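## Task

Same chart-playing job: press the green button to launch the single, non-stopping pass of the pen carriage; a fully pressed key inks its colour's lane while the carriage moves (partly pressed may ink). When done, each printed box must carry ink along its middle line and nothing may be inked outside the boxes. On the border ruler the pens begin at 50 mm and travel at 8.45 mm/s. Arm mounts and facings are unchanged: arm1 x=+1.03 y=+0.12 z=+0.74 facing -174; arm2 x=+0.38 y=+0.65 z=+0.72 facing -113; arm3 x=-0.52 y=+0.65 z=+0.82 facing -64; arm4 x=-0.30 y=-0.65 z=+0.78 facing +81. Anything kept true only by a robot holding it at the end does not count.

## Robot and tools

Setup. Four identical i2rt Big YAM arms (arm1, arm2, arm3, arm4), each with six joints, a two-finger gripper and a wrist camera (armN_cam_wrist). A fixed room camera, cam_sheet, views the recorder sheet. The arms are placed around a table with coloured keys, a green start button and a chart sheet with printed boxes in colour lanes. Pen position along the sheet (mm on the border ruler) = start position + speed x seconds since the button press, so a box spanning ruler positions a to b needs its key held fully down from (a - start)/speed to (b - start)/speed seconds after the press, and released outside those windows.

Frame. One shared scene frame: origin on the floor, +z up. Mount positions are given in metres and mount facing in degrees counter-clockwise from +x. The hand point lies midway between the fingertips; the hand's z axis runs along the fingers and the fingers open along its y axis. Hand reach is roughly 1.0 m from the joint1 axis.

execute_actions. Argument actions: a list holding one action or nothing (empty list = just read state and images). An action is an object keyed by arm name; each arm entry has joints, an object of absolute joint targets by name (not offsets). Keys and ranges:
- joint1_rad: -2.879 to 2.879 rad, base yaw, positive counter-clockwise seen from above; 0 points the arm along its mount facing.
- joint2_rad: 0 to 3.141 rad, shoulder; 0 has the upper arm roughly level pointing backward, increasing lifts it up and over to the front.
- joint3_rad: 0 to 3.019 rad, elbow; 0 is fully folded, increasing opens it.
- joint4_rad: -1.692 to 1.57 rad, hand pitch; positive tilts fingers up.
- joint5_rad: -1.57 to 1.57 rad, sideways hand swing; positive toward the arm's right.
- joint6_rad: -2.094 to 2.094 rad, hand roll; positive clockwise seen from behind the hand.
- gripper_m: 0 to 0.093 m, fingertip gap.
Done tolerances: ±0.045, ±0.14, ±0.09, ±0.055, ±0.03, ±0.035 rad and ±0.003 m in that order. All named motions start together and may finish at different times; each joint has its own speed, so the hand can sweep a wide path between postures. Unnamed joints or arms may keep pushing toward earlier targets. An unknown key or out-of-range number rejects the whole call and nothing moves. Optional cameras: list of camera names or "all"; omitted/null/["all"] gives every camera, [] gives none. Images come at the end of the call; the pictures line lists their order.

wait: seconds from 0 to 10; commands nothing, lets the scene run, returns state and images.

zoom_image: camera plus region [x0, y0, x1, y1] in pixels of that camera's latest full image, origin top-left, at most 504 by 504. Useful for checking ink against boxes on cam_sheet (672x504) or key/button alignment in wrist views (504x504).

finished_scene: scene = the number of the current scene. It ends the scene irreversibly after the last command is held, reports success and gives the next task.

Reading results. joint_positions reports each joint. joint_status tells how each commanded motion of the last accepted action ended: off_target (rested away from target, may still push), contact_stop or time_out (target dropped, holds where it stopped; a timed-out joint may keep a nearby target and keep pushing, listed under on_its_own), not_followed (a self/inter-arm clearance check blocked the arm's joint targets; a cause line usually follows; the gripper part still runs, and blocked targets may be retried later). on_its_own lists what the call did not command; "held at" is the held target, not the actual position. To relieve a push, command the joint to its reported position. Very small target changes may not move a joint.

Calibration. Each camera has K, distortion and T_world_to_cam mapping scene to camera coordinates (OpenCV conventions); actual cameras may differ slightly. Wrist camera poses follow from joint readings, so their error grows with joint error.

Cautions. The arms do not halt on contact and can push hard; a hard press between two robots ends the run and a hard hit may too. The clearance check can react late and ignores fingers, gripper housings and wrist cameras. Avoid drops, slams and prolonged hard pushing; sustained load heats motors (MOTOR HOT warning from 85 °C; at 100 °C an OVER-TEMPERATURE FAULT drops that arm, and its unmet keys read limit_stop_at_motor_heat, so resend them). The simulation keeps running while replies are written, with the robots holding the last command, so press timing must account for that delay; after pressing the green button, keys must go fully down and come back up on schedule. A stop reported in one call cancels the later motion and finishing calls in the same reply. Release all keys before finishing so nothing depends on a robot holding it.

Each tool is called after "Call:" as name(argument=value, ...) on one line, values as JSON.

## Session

Call:
execute_actions(actions=[])

Scene clock: 0.00 s.
Motor temperatures (°C, as the motors report them): arm1=[24 26 24 22 23 22] | arm2=[25 26 27 23 23 25] | arm3=[24 25 24 23 22 23] | arm4=[24 22 25 25 25 26]
arm1.joint_positions: joint1_rad=+0.863 joint2_rad=+0.265 joint3_rad=+1.444 joint4_rad=-1.449 joint5_rad=-0.265 joint6_rad=-0.510 gripper_m=+0.094
arm1.joint_status: not commanded
arm1.hand: x=+1.0379 y=+0.0524 z=+1.3202 quat_wxyz=(-0.237, -0.530, -0.589, +0.562) (m; scene frame)
arm2.joint_positions: joint1_rad=-0.773 joint2_rad=+0.349 joint3_rad=+1.332 joint4_rad=-1.518 joint5_rad=+0.281 joint6_rad=-0.197 gripper_m=+0.095
arm2.joint_status: not commanded
arm2.hand: x=+0.2661 y=+0.6544 z=+1.2443 quat_wxyz=(+0.075, -0.842, -0.182, +0.502) (m; scene frame)
arm3.joint_positions: joint1_rad=-0.293 joint2_rad=+0.292 joint3_rad=+1.591 joint4_rad=-1.596 joint5_rad=-0.155 joint6_rad=-0.362 gripper_m=+0.095
arm3.joint_status: not commanded
arm3.hand: x=-0.4892 y=+0.6437 z=+1.4220 quat_wxyz=(-0.421, -0.361, -0.715, +0.425) (m; scene frame)
arm4.joint_positions: joint1_rad=-0.546 joint2_rad=+0.257 joint3_rad=+1.695 joint4_rad=-1.572 joint5_rad=+0.226 joint6_rad=-0.774 gripper_m=+0.094
arm4.joint_status: not commanded
arm4.hand: x=-0.2935 y=-0.7033 z=+1.4206 quat_wxyz=(-0.657, +0.499, -0.562, +0.052) (m; scene frame)
pictures: arm1_cam_wrist, arm2_cam_wrist, arm3_cam_wrist, arm4_cam_wrist, cam_sheet
camera_calibration (this result's frames):
arm1_cam_wrist: T_world_to_cam=[[-0.896422, 0.171084, 0.408848, 0.388163], [-0.0959248, 0.82573, -0.555849, 0.79054], [-0.432695, -0.537495, -0.723792, 1.56017], [0, 0, 0, 1]] pos_world=[1.09887, 0.1194, 1.40996]
arm2_cam_wrist: T_world_to_cam=[[-0.253082, 0.910869, 0.325986, -0.932681], [0.851147, 0.369815, -0.372541, 0.00328547], [-0.45989, 0.183179, -0.868876, 1.20522], [0, 0, 0, 1]] pos_world=[0.31543, 0.627564, 1.35246]
arm3_cam_wrist: T_world_to_cam=[[-0.877269, -0.382387, 0.290135, -0.593432], [-0.47973, 0.67828, -0.556593, 0.12647], [0.0160408, -0.627468, -0.778477, 1.6392], [0, 0, 0, 1]] pos_world=[-0.486222, 0.715844, 1.51865]
arm4_cam_wrist: T_world_to_cam=[[0.50626, -0.502003, 0.701209, -1.20063], [-0.182536, -0.857063, -0.481793, 0.0342263], [0.842841, 0.115917, -0.52553, 1.19669], [0, 0, 0, 1]] pos_world=[-0.394542, -0.712103, 1.48728]
Images, in order (width x height): arm1_cam_wrist 504x504, arm2_cam_wrist 504x504, arm3_cam_wrist 504x504, arm4_cam_wrist 504x504, cam_sheet 672x504.

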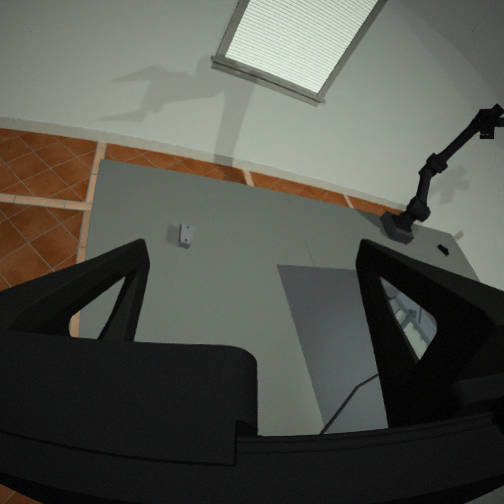

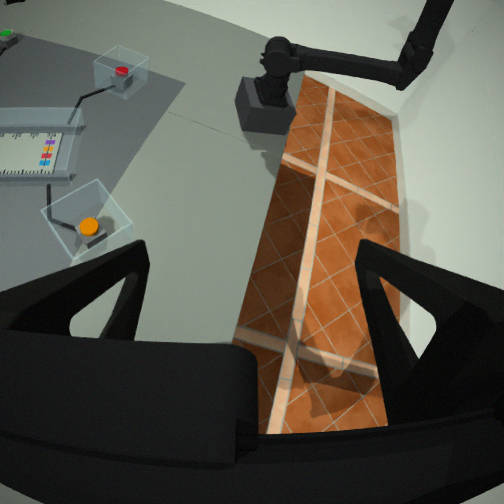

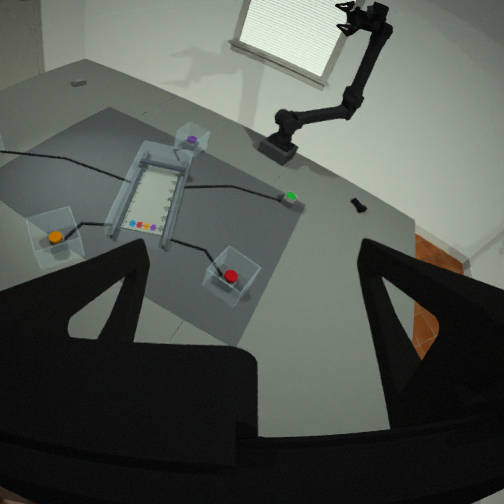

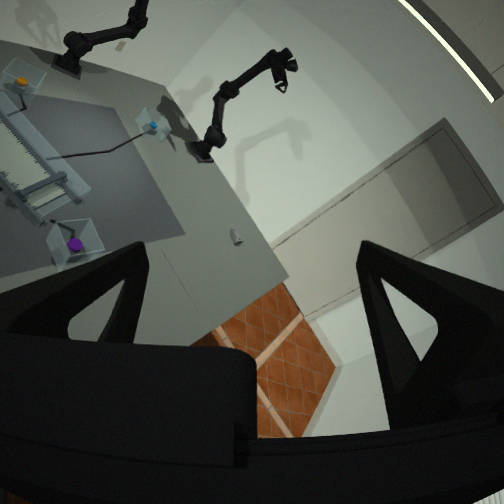

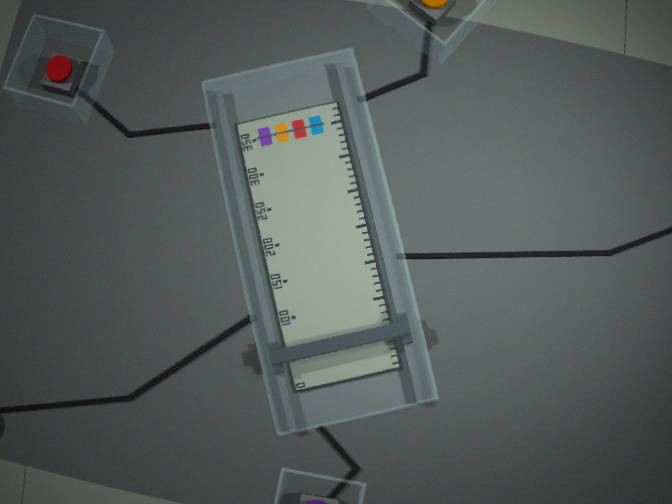

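Call:
zoom_image(camera="cam_sheet", region=[230, 90, 370, 200])

Region (230, 90, 370, 200) of cam_sheet's 672x504 image, scaled by 3.600, with more detail than that image has; it fills the top 396 rows of this view, and the rest is white.

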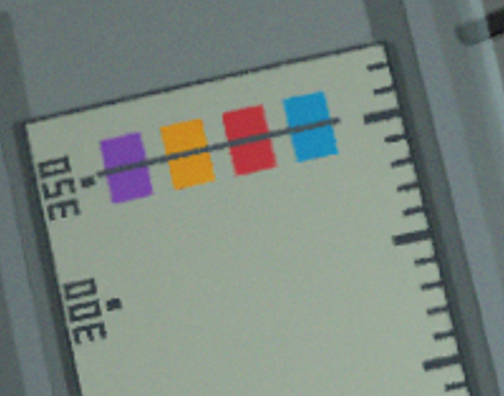

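Call:
execute_actions(actions=[{"arm1":{"joints":{"joint1_rad":-0.17,"joint2_rad":1.478,"joint3_rad":1.345,"joint4_rad":-1.429,"joint5_rad":0,"joint6_rad":0,"gripper_m":0}},"arm2":{"joints":{"joint1_rad":-0.476,"joint2_rad":1.41,"joint3_rad":1.154,"joint4_rad":-1.315,"joint5_rad":0,"joint6_rad":0,"gripper_m":0}},"arm3":{"joints":{"joint1_rad":-0.289,"joint2_rad":1.615,"joint3_rad":1.13,"joint4_rad":-1.073,"joint5_rad":0,"joint6_rad":0,"gripper_m":0}},"arm4":{"joints":{"joint1_rad":-0.685,"joint2_rad":1.515,"joint3_rad":1.135,"joint4_rad":-1.165,"joint5_rad":0,"joint6_rad":0,"gripper_m":0}}}])

Scene clock: 20.37 s.
Motor temperatures (°C, as the motors report them): arm1=[24 26 25 22 23 22] | arm2=[25 26 29 23 23 25] | arm3=[24 26 24 23 22 23] | arm4=[24 23 25 26 25 26]
arm1.joint_positions: joint1_rad=-0.178 joint2_rad=+1.474 joint3_rad=+1.336 joint4_rad=-1.434 joint5_rad=-0.001 joint6_rad=-0.008 gripper_m=+0.000
arm1.joint_status: all done
arm1.hand: x=+0.6008 y=+0.1531 z=+0.9516 quat_wxyz=(+0.000, -0.999, +0.034, -0.001) (m; scene frame)
arm2.joint_positions: joint1_rad=-0.480 joint2_rad=+1.400 joint3_rad=+1.159 joint4_rad=-1.327 joint5_rad=+0.003 joint6_rad=-0.008 gripper_m=+0.001
arm2.joint_status: all done
arm2.hand: x=+0.0730 y=+0.4018 z=+0.9041 quat_wxyz=(+0.002, -0.941, -0.338, +0.005) (m; scene frame)
arm3.joint_positions: joint1_rad=-0.293 joint2_rad=+1.615 joint3_rad=+1.127 joint4_rad=-1.084 joint5_rad=-0.003 joint6_rad=-0.012 gripper_m=+0.001
arm3.joint_status: all done
arm3.hand: x=-0.4517 y=+0.2123 z=+0.9044 quat_wxyz=(-0.001, -0.646, -0.763, +0.002) (m; scene frame)
arm4.joint_positions: joint1_rad=-0.687 joint2_rad=+1.519 joint3_rad=+1.107 joint4_rad=-1.168 joint5_rad=+0.002 joint6_rad=-0.008 gripper_m=+0.001
arm4.joint_status: all done
arm4.hand: x=+0.0106 y=-0.3707 z=+0.8945 quat_wxyz=(+0.005, +0.363, -0.932, +0.003) (m; scene frame)
pictures: arm1_cam_wrist, arm2_cam_wrist, arm3_cam_wrist, arm4_cam_wrist, cam_sheet
camera_calibration (this result's frames):
arm1_cam_wrist: T_world_to_cam=[[0.0633217, 0.99774, -0.0224942, -0.162858], [0.812047, -0.038408, 0.582327, -1.03564], [0.580147, -0.0551402, -0.812643, 0.560551], [0, 0, 0, 1]] pos_world=[0.526101, 0.153622, 1.05495]
arm2_cam_wrist: T_world_to_cam=[[-0.657751, 0.753221, -0.00466795, -0.248777], [0.613096, 0.538967, 0.577606, -0.775322], [0.43758, 0.377059, -0.816303, 0.676182], [0, 0, 0, 1]] pos_world=[0.0158292, 0.350297, 0.998638]
arm3_cam_wrist: T_world_to_cam=[[-0.988167, -0.153319, -0.00430173, -0.407665], [-0.125384, 0.791333, 0.598391, -0.759567], [-0.0883406, 0.591849, -0.801193, 0.679487], [0, 0, 0, 1]] pos_world=[-0.438052, 0.136414, 0.997164]
arm4_cam_wrist: T_world_to_cam=[[0.663422, -0.748217, -0.00650446, -0.27858], [-0.594307, -0.532196, 0.602965, -0.724153], [-0.454611, -0.396155, -0.797741, 0.69271], [0, 0, 0, 1]] pos_world=[0.0693603, -0.31941, 0.98743]
Images, in order (width x height): arm1_cam_wrist 504x504, arm2_cam_wrist 504x504, arm3_cam_wrist 504x504, arm4_cam_wrist 504x504, cam_sheet 672x504.

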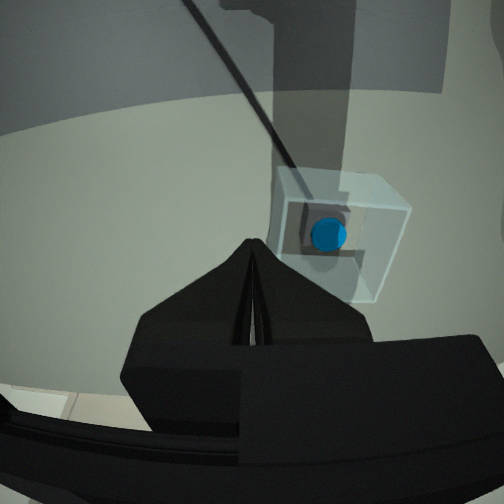

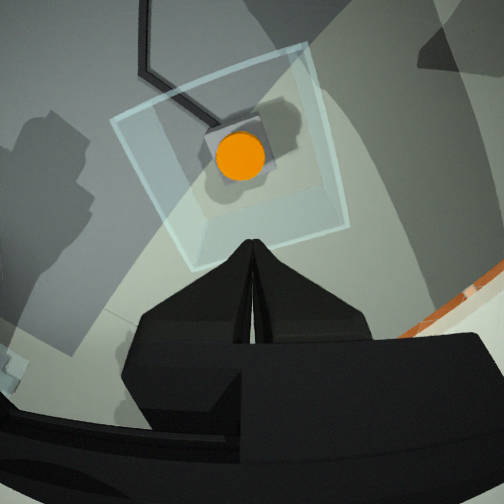

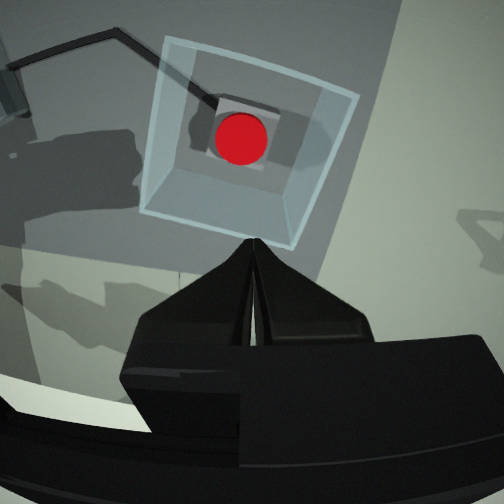

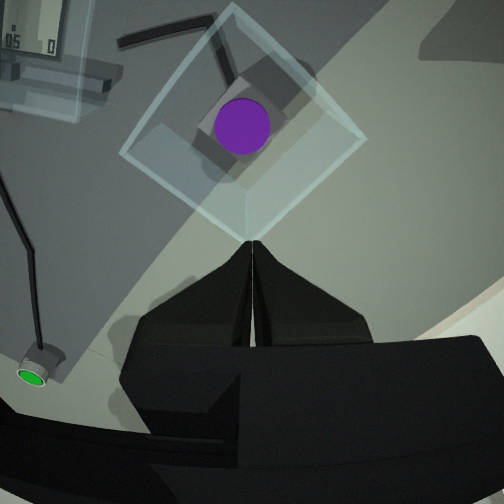

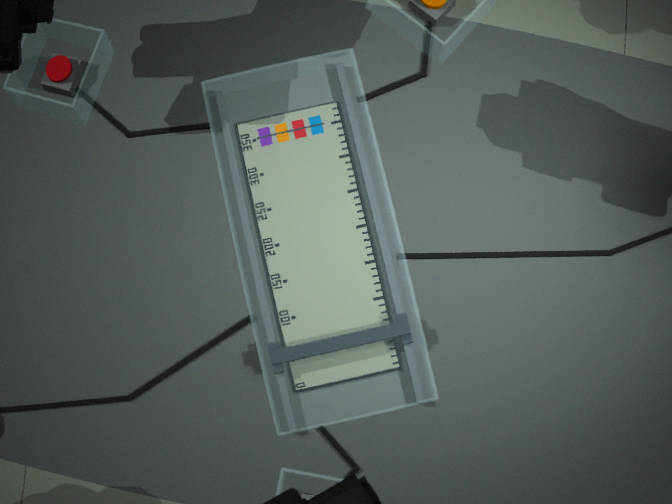

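Call:
execute_actions(actions=[{"arm1":{"joints":{"joint1_rad":-0.445,"joint2_rad":1.298,"joint3_rad":0.864,"joint4_rad":-1.118}},"arm2":{"joints":{"joint1_rad":-0.45,"joint2_rad":1.512,"joint3_rad":0.985,"joint4_rad":-1.042}},"arm3":{"joints":{"joint1_rad":-0.26,"joint2_rad":1.797,"joint3_rad":1.053,"joint4_rad":-0.817}},"arm4":{"joints":{"joint1_rad":-0.664,"joint2_rad":1.678,"joint3_rad":1.058,"joint4_rad":-0.922}}}], cameras=["arm1_cam_wrist","arm2_cam_wrist","arm3_cam_wrist","arm4_cam_wrist"])

Scene clock: 39.17 s.
Motor temperatures (°C, as the motors report them): arm1=[24 26 27 22 23 22] | arm2=[25 26 30 23 23 25] | arm3=[24 26 26 23 22 23] | arm4=[24 23 28 25 25 26]
arm1.joint_positions: joint1_rad=-0.453 joint2_rad=+1.293 joint3_rad=+0.854 joint4_rad=-1.132 joint5_rad=+0.001 joint6_rad=-0.006 gripper_m=+0.000
arm1.joint_status: all done
arm1.hand: x=+0.7211 y=+0.2337 z=+0.8413 quat_wxyz=(+0.000, -0.985, +0.171, +0.001) (m; scene frame)
arm2.joint_positions: joint1_rad=-0.454 joint2_rad=+1.516 joint3_rad=+0.981 joint4_rad=-1.058 joint5_rad=+0.003 joint6_rad=-0.008 gripper_m=+0.001
arm2.joint_status: all done
arm2.hand: x=+0.0815 y=+0.3962 z=+0.7979 quat_wxyz=(+0.006, -0.937, -0.350, -0.007) (m; scene frame)
arm3.joint_positions: joint1_rad=-0.264 joint2_rad=+1.813 joint3_rad=+1.048 joint4_rad=-0.829 joint5_rad=-0.003 joint6_rad=-0.012 gripper_m=+0.001
arm3.joint_status: all done
arm3.hand: x=-0.4387 y=+0.2087 z=+0.7950 quat_wxyz=(+0.008, -0.635, -0.772, -0.004) (m; scene frame)
arm4.joint_positions: joint1_rad=-0.667 joint2_rad=+1.693 joint3_rad=+1.043 joint4_rad=-0.932 joint5_rad=+0.002 joint6_rad=-0.007 gripper_m=+0.001
arm4.joint_status: all done
arm4.hand: x=+0.0186 y=-0.3512 z=+0.8022 quat_wxyz=(+0.005, +0.372, -0.928, +0.003) (m; scene frame)
pictures: arm1_cam_wrist, arm2_cam_wrist, arm3_cam_wrist, arm4_cam_wrist
camera_calibration (this result's frames):
arm1_cam_wrist: T_world_to_cam=[[0.333308, 0.942581, -0.0211493, -0.436333], [0.771942, -0.259952, 0.580113, -0.983532], [0.541305, -0.209682, -0.814262, 0.471055], [0, 0, 0, 1]] pos_world=[0.649678, 0.25438, 0.944893]
arm2_cam_wrist: T_world_to_cam=[[-0.676633, 0.736301, -0.00540195, -0.230537], [0.588617, 0.545295, 0.596811, -0.732], [0.442378, 0.400642, -0.802364, 0.566991], [0, 0, 0, 1]] pos_world=[0.0240549, 0.341741, 0.890553]
arm3_cam_wrist: T_world_to_cam=[[-0.983417, -0.181327, -0.00337182, -0.388679], [-0.14491, 0.774463, 0.615798, -0.708473], [-0.109049, 0.606075, -0.787897, 0.57247], [0, 0, 0, 1]] pos_world=[-0.422471, 0.131249, 0.886014]
arm4_cam_wrist: T_world_to_cam=[[0.678402, -0.734658, -0.00689122, -0.265138], [-0.582763, -0.543803, 0.603876, -0.658454], [-0.44739, -0.405655, -0.797048, 0.626449], [0, 0, 0, 1]] pos_world=[0.0764153, -0.298733, 0.895108]
Images, in order (width x height): arm1_cam_wrist 504x504, arm2_cam_wrist 504x504, arm3_cam_wrist 504x504, arm4_cam_wrist 504x504.

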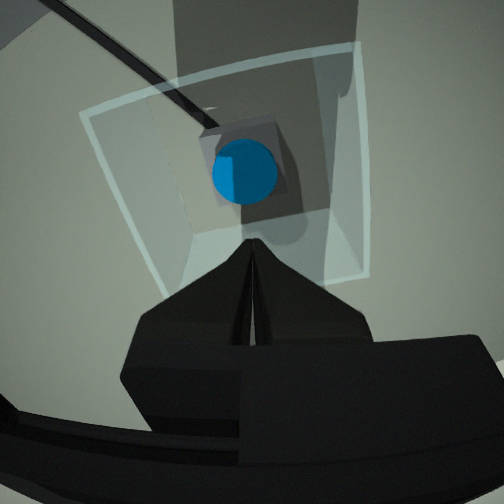

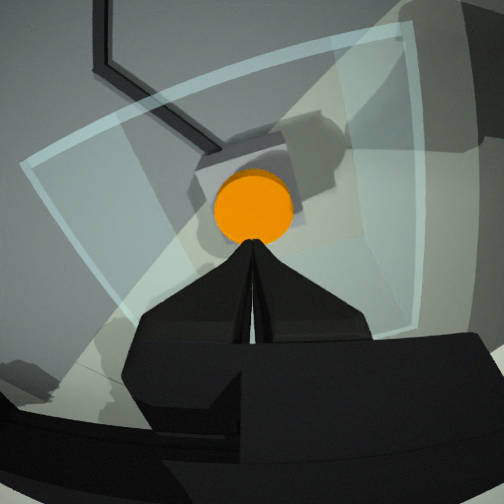

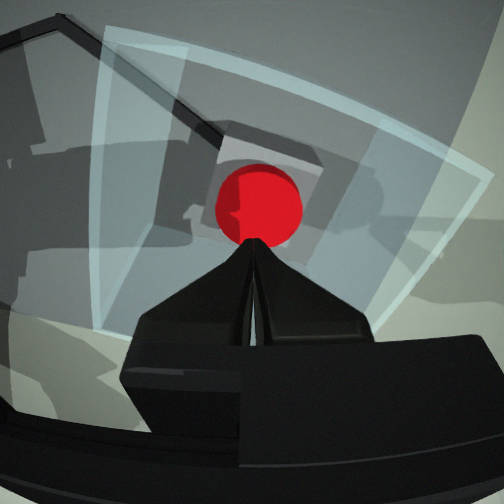

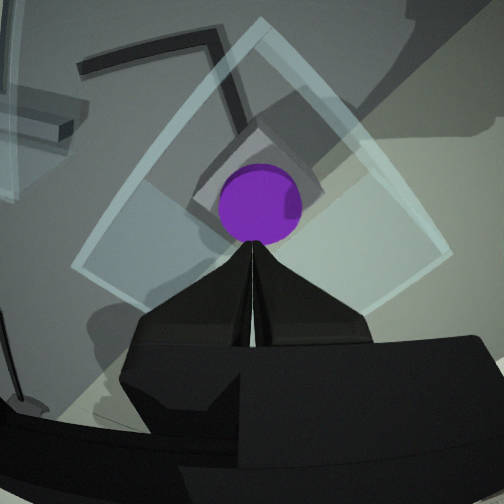

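Call:
execute_actions(actions=[{"arm1":{"joints":{"joint2_rad":1.456,"joint3_rad":0.733,"joint4_rad":-0.85}},"arm2":{"joints":{"joint2_rad":1.592,"joint3_rad":0.918,"joint4_rad":-0.90}},"arm3":{"joints":{"joint2_rad":1.90,"joint3_rad":1.017,"joint4_rad":-0.69}},"arm4":{"joints":{"joint2_rad":1.778,"joint3_rad":1.008,"joint4_rad":-0.795}}}], cameras=["arm1_cam_wrist","arm2_cam_wrist","arm3_cam_wrist","arm4_cam_wrist"])

Scene clock: 46.17 s.
Motor temperatures (°C, as the motors report them): arm1=[24 26 27 22 23 22] | arm2=[25 26 30 23 23 25] | arm3=[24 26 26 23 22 23] | arm4=[24 23 28 25 25 26]
arm1.joint_positions: joint1_rad=-0.453 joint2_rad=+1.421 joint3_rad=+0.753 joint4_rad=-0.876 joint5_rad=+0.001 joint6_rad=-0.006 gripper_m=+0.000
arm1.joint_status: all done
arm1.hand: x=+0.7121 y=+0.2371 z=+0.7688 quat_wxyz=(+0.003, -0.985, +0.171, +0.013) (m; scene frame)
arm2.joint_positions: joint1_rad=-0.454 joint2_rad=+1.558 joint3_rad=+0.930 joint4_rad=-0.929 joint5_rad=+0.003 joint6_rad=-0.008 gripper_m=+0.001
arm2.joint_status: all done
arm2.hand: x=+0.0775 y=+0.3929 z=+0.7656 quat_wxyz=(+0.000, -0.937, -0.350, +0.010) (m; scene frame)
arm3.joint_positions: joint1_rad=-0.264 joint2_rad=+1.849 joint3_rad=+1.027 joint4_rad=-0.713 joint5_rad=-0.003 joint6_rad=-0.012 gripper_m=+0.001
arm3.joint_status: all done
arm3.hand: x=-0.4367 y=+0.1972 z=+0.7740 quat_wxyz=(-0.015, -0.635, -0.772, +0.015) (m; scene frame)
arm4.joint_positions: joint1_rad=-0.667 joint2_rad=+1.738 joint3_rad=+1.015 joint4_rad=-0.815 joint5_rad=+0.001 joint6_rad=-0.007 gripper_m=+0.001
arm4.joint_status: all done
arm4.hand: x=+0.0255 y=-0.3446 z=+0.7755 quat_wxyz=(-0.015, +0.372, -0.928, -0.005) (m; scene frame)
pictures: arm1_cam_wrist, arm2_cam_wrist, arm3_cam_wrist, arm4_cam_wrist
camera_calibration (this result's frames):
arm1_cam_wrist: T_world_to_cam=[[0.332804, 0.942774, -0.0204689, -0.438265], [0.785739, -0.265237, 0.558806, -0.925836], [0.521398, -0.202056, -0.829046, 0.441367], [0, 0, 0, 1]] pos_world=[0.643193, 0.256799, 0.874305]
arm2_cam_wrist: T_world_to_cam=[[-0.676854, 0.736106, -0.00411252, -0.231914], [0.604098, 0.558647, 0.568312, -0.693161], [0.420635, 0.38218, -0.822803, 0.568786], [0, 0, 0, 1]] pos_world=[0.0225136, 0.340567, 0.860977]
arm3_cam_wrist: T_world_to_cam=[[-0.98332, -0.181853, -0.00336813, -0.388722], [-0.151532, 0.808845, 0.568162, -0.659188], [-0.100598, 0.559196, -0.82291, 0.603204], [0, 0, 0, 1]] pos_world=[-0.421446, 0.125181, 0.869599]
arm4_cam_wrist: T_world_to_cam=[[0.678631, -0.73444, -0.00768305, -0.264479], [-0.601338, -0.561589, 0.56834, -0.612828], [-0.421726, -0.381073, -0.822758, 0.638616], [0, 0, 0, 1]] pos_world=[0.0802878, -0.295042, 0.87169]
Images, in order (width x height): arm1_cam_wrist 504x504, arm2_cam_wrist 504x504, arm3_cam_wrist 504x504, arm4_cam_wrist 504x504.

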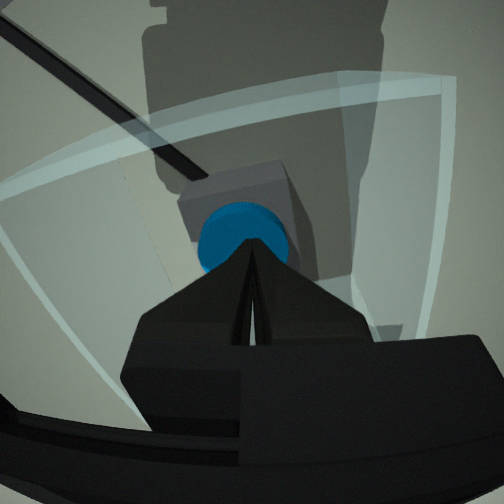

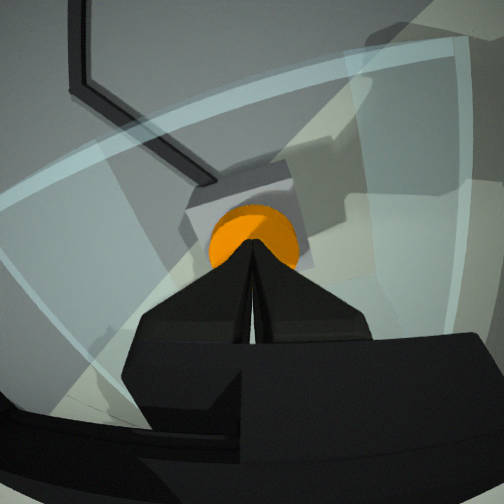

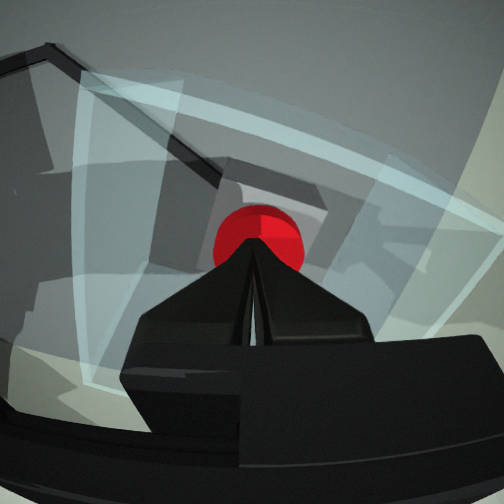

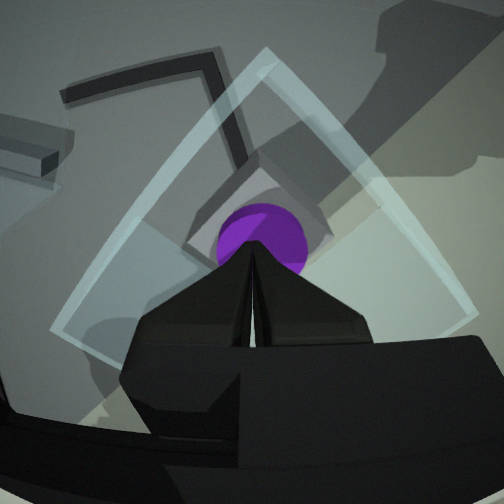

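Call:
execute_actions(actions=[{"arm1":{"joints":{"joint2_rad":1.347,"joint3_rad":0.835,"joint4_rad":-1.03}},"arm2":{"joints":{"joint2_rad":1.49,"joint3_rad":1.03,"joint4_rad":-1.07}},"arm3":{"joints":{"joint2_rad":1.778,"joint3_rad":1.09,"joint4_rad":-0.855}},"arm4":{"joints":{"joint2_rad":1.52,"joint3_rad":1.13,"joint4_rad":-1.15}}}], cameras=[])

Call:
execute_actions(actions=[{"arm4":{"joints":{"joint1_rad":0.669,"joint2_rad":1.49,"joint3_rad":1.045,"joint4_rad":-1.10}}}])

Scene clock: 52.17 s.
Motor temperatures (°C, as the motors report them): arm1=[24 26 27 22 23 22] | arm2=[25 26 30 23 23 25] | arm3=[24 26 26 23 22 23] | arm4=[24 23 28 25 25 26]
arm1.joint_positions: joint1_rad=-0.453 joint2_rad=+1.347 joint3_rad=+0.798 joint4_rad=-1.018 joint5_rad=+0.001 joint6_rad=-0.006 gripper_m=+0.000
arm1.joint_status: all done
arm1.hand: x=+0.7194 y=+0.2344 z=+0.8059 quat_wxyz=(+0.001, -0.985, +0.171, +0.003) (m; scene frame)
arm2.joint_positions: joint1_rad=-0.454 joint2_rad=+1.494 joint3_rad=+0.992 joint4_rad=-1.055 joint5_rad=+0.003 joint6_rad=-0.008 gripper_m=+0.001
arm2.joint_status: all done
arm2.hand: x=+0.0767 y=+0.3920 z=+0.8099 quat_wxyz=(+0.000, -0.937, -0.350, +0.010) (m; scene frame)
arm3.joint_positions: joint1_rad=-0.264 joint2_rad=+1.783 joint3_rad=+1.051 joint4_rad=-0.845 joint5_rad=-0.003 joint6_rad=-0.012 gripper_m=+0.001
arm3.joint_status: all done
arm3.hand: x=-0.4383 y=+0.2069 z=+0.8088 quat_wxyz=(+0.001, -0.635, -0.772, +0.001) (m; scene frame)
arm4.joint_positions: joint1_rad=-0.667 joint2_rad=+1.515 joint3_rad=+1.104 joint4_rad=-1.143 joint5_rad=+0.001 joint6_rad=-0.007 gripper_m=+0.001
arm4.joint_status: all done
arm4.hand: x=+0.0085 y=-0.3606 z=+0.8954 quat_wxyz=(-0.008, +0.372, -0.928, -0.002) (m; scene frame)
pictures: none
No camera images: the call's "cameras" was empty. Leave "cameras" out to get every camera's image.

Scene clock: 53.87 s.
Motor temperatures (°C, as the motors report them): arm1=[24 26 27 22 23 22] | arm2=[25 26 30 23 23 25] | arm3=[24 26 26 23 22 23] | arm4=[24 23 28 25 25 26]
arm1.joint_positions: joint1_rad=-0.453 joint2_rad=+1.347 joint3_rad=+0.798 joint4_rad=-1.018 joint5_rad=+0.001 joint6_rad=-0.006 gripper_m=+0.000
arm1.joint_status: not commanded
arm1.hand: x=+0.7194 y=+0.2344 z=+0.8059 quat_wxyz=(+0.001, -0.985, +0.171, +0.003) (m; scene frame)
arm2.joint_positions: joint1_rad=-0.454 joint2_rad=+1.494 joint3_rad=+0.992 joint4_rad=-1.055 joint5_rad=+0.003 joint6_rad=-0.008 gripper_m=+0.001
arm2.joint_status: not commanded
arm2.hand: x=+0.0767 y=+0.3920 z=+0.8099 quat_wxyz=(+0.000, -0.937, -0.350, +0.010) (m; scene frame)
arm3.joint_positions: joint1_rad=-0.264 joint2_rad=+1.783 joint3_rad=+1.051 joint4_rad=-0.845 joint5_rad=-0.003 joint6_rad=-0.012 gripper_m=+0.001
arm3.joint_status: not commanded
arm3.hand: x=-0.4383 y=+0.2069 z=+0.8088 quat_wxyz=(+0.001, -0.635, -0.772, +0.001) (m; scene frame)
arm4.joint_positions: joint1_rad=+0.674 joint2_rad=+1.501 joint3_rad=+1.037 joint4_rad=-1.102 joint5_rad=-0.001 joint6_rad=-0.006 gripper_m=+0.001
arm4.joint_status: all done
arm4.hand: x=-0.5031 y=-0.2985 z=+0.8778 quat_wxyz=(+0.000, +0.868, -0.497, -0.002) (m; scene frame)
pictures: arm1_cam_wrist, arm2_cam_wrist, arm3_cam_wrist, arm4_cam_wrist, cam_sheet
camera_calibration (this result's frames):
arm1_cam_wrist: T_world_to_cam=[[0.333229, 0.942618, -0.0207205, -0.437473], [0.774145, -0.260994, 0.576699, -0.960084], [0.538199, -0.208213, -0.816694, 0.447127], [0, 0, 0, 1]] pos_world=[0.64838, 0.254891, 0.909781]
arm2_cam_wrist: T_world_to_cam=[[-0.676859, 0.736102, -0.00408438, -0.231635], [0.604426, 0.55893, 0.567685, -0.71696], [0.420157, 0.381774, -0.823236, 0.606434], [0, 0, 0, 1]] pos_world=[0.0217677, 0.339718, 0.905299]
arm3_cam_wrist: T_world_to_cam=[[-0.98339, -0.181476, -0.00337399, -0.388508], [-0.146841, 0.784504, 0.602487, -0.707682], [-0.10669, 0.592975, -0.798121, 0.596566], [0, 0, 0, 1]] pos_world=[-0.422324, 0.130925, 0.901191]
arm4_cam_wrist: T_world_to_cam=[[0.870778, 0.491563, -0.010557, 0.593999], [0.402113, -0.699639, 0.590601, -0.518822], [0.282932, -0.518528, -0.806894, 0.817084], [0, 0, 0, 1]] pos_world=[-0.539795, -0.231295, 0.971988]
Images, in order (width x height): arm1_cam_wrist 504x504, arm2_cam_wrist 504x504, arm3_cam_wrist 504x504, arm4_cam_wrist 504x504, cam_sheet 672x504.

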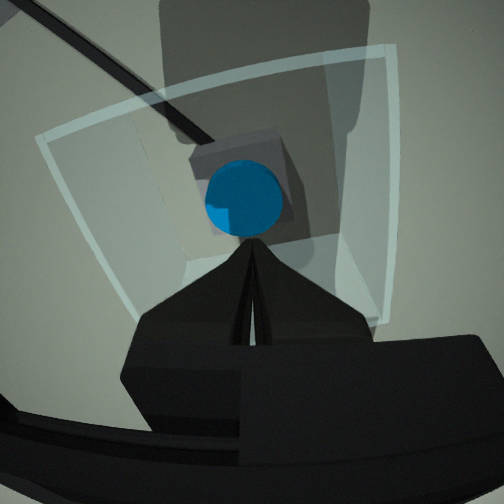

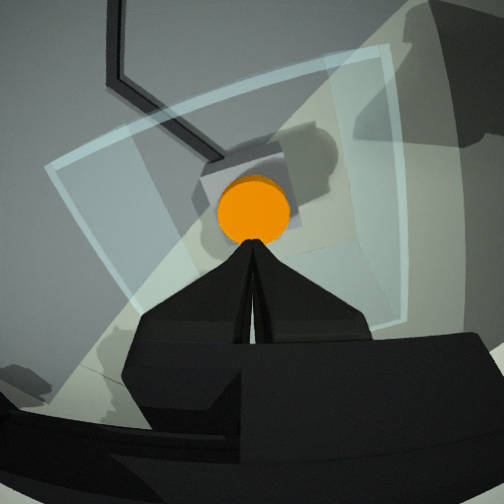

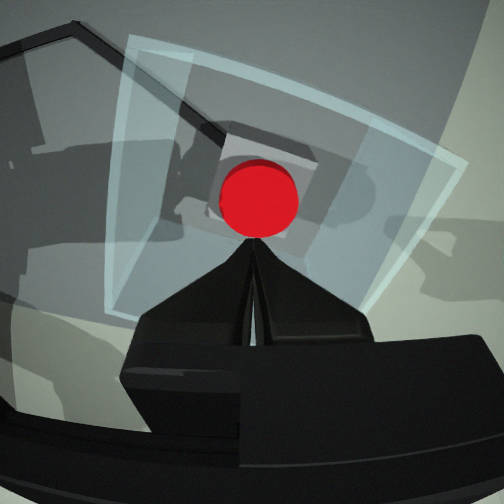

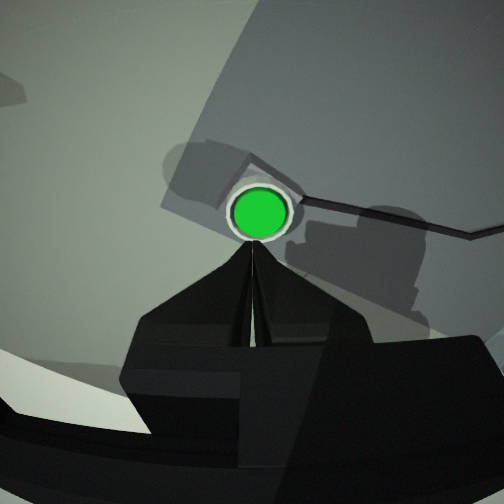

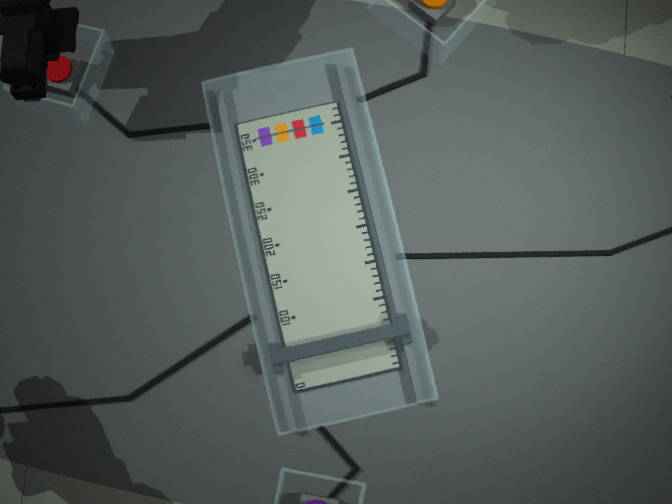

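Call:
execute_actions(actions=[{"arm4":{"joints":{"joint1_rad":0.65,"joint2_rad":1.525,"joint3_rad":0.855,"joint4_rad":-0.89}}}], cameras=["arm4_cam_wrist"])

Scene clock: 58.73 s.
Motor temperatures (°C, as the motors report them): arm1=[24 26 28 22 23 22] | arm2=[25 26 31 23 23 25] | arm3=[24 26 26 23 22 23] | arm4=[24 23 28 25 25 26]
arm1.joint_positions: joint1_rad=-0.453 joint2_rad=+1.347 joint3_rad=+0.798 joint4_rad=-1.018 joint5_rad=+0.001 joint6_rad=-0.006 gripper_m=+0.000
arm1.joint_status: not commanded
arm1.hand: x=+0.7194 y=+0.2344 z=+0.8059 quat_wxyz=(+0.001, -0.985, +0.171, +0.003) (m; scene frame)
arm2.joint_positions: joint1_rad=-0.454 joint2_rad=+1.494 joint3_rad=+0.992 joint4_rad=-1.055 joint5_rad=+0.003 joint6_rad=-0.008 gripper_m=+0.001
arm2.joint_status: not commanded
arm2.hand: x=+0.0767 y=+0.3920 z=+0.8099 quat_wxyz=(+0.000, -0.937, -0.350, +0.010) (m; scene frame)
arm3.joint_positions: joint1_rad=-0.264 joint2_rad=+1.783 joint3_rad=+1.051 joint4_rad=-0.845 joint5_rad=-0.003 joint6_rad=-0.012 gripper_m=+0.001
arm3.joint_status: not commanded
arm3.hand: x=-0.4383 y=+0.2069 z=+0.8088 quat_wxyz=(+0.001, -0.635, -0.772, +0.001) (m; scene frame)
arm4.joint_positions: joint1_rad=+0.653 joint2_rad=+1.527 joint3_rad=+0.840 joint4_rad=-0.899 joint5_rad=-0.001 joint6_rad=-0.006 gripper_m=+0.001
arm4.joint_status: all done
arm4.hand: x=-0.4757 y=-0.3305 z=+0.8053 quat_wxyz=(+0.005, +0.862, -0.506, +0.006) (m; scene frame)
pictures: arm4_cam_wrist
camera_calibration (this result's frames):
arm4_cam_wrist: T_world_to_cam=[[0.880992, 0.473019, -0.0103327, 0.583754], [0.38151, -0.697302, 0.606811, -0.531516], [0.279828, -0.538538, -0.794779, 0.716334], [0, 0, 0, 1]] pos_world=[-0.511954, -0.260981, 0.897888]
Images, in order (width x height): arm4_cam_wrist 504x504.

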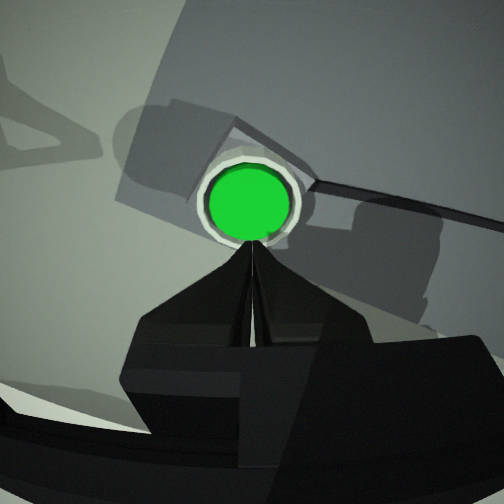

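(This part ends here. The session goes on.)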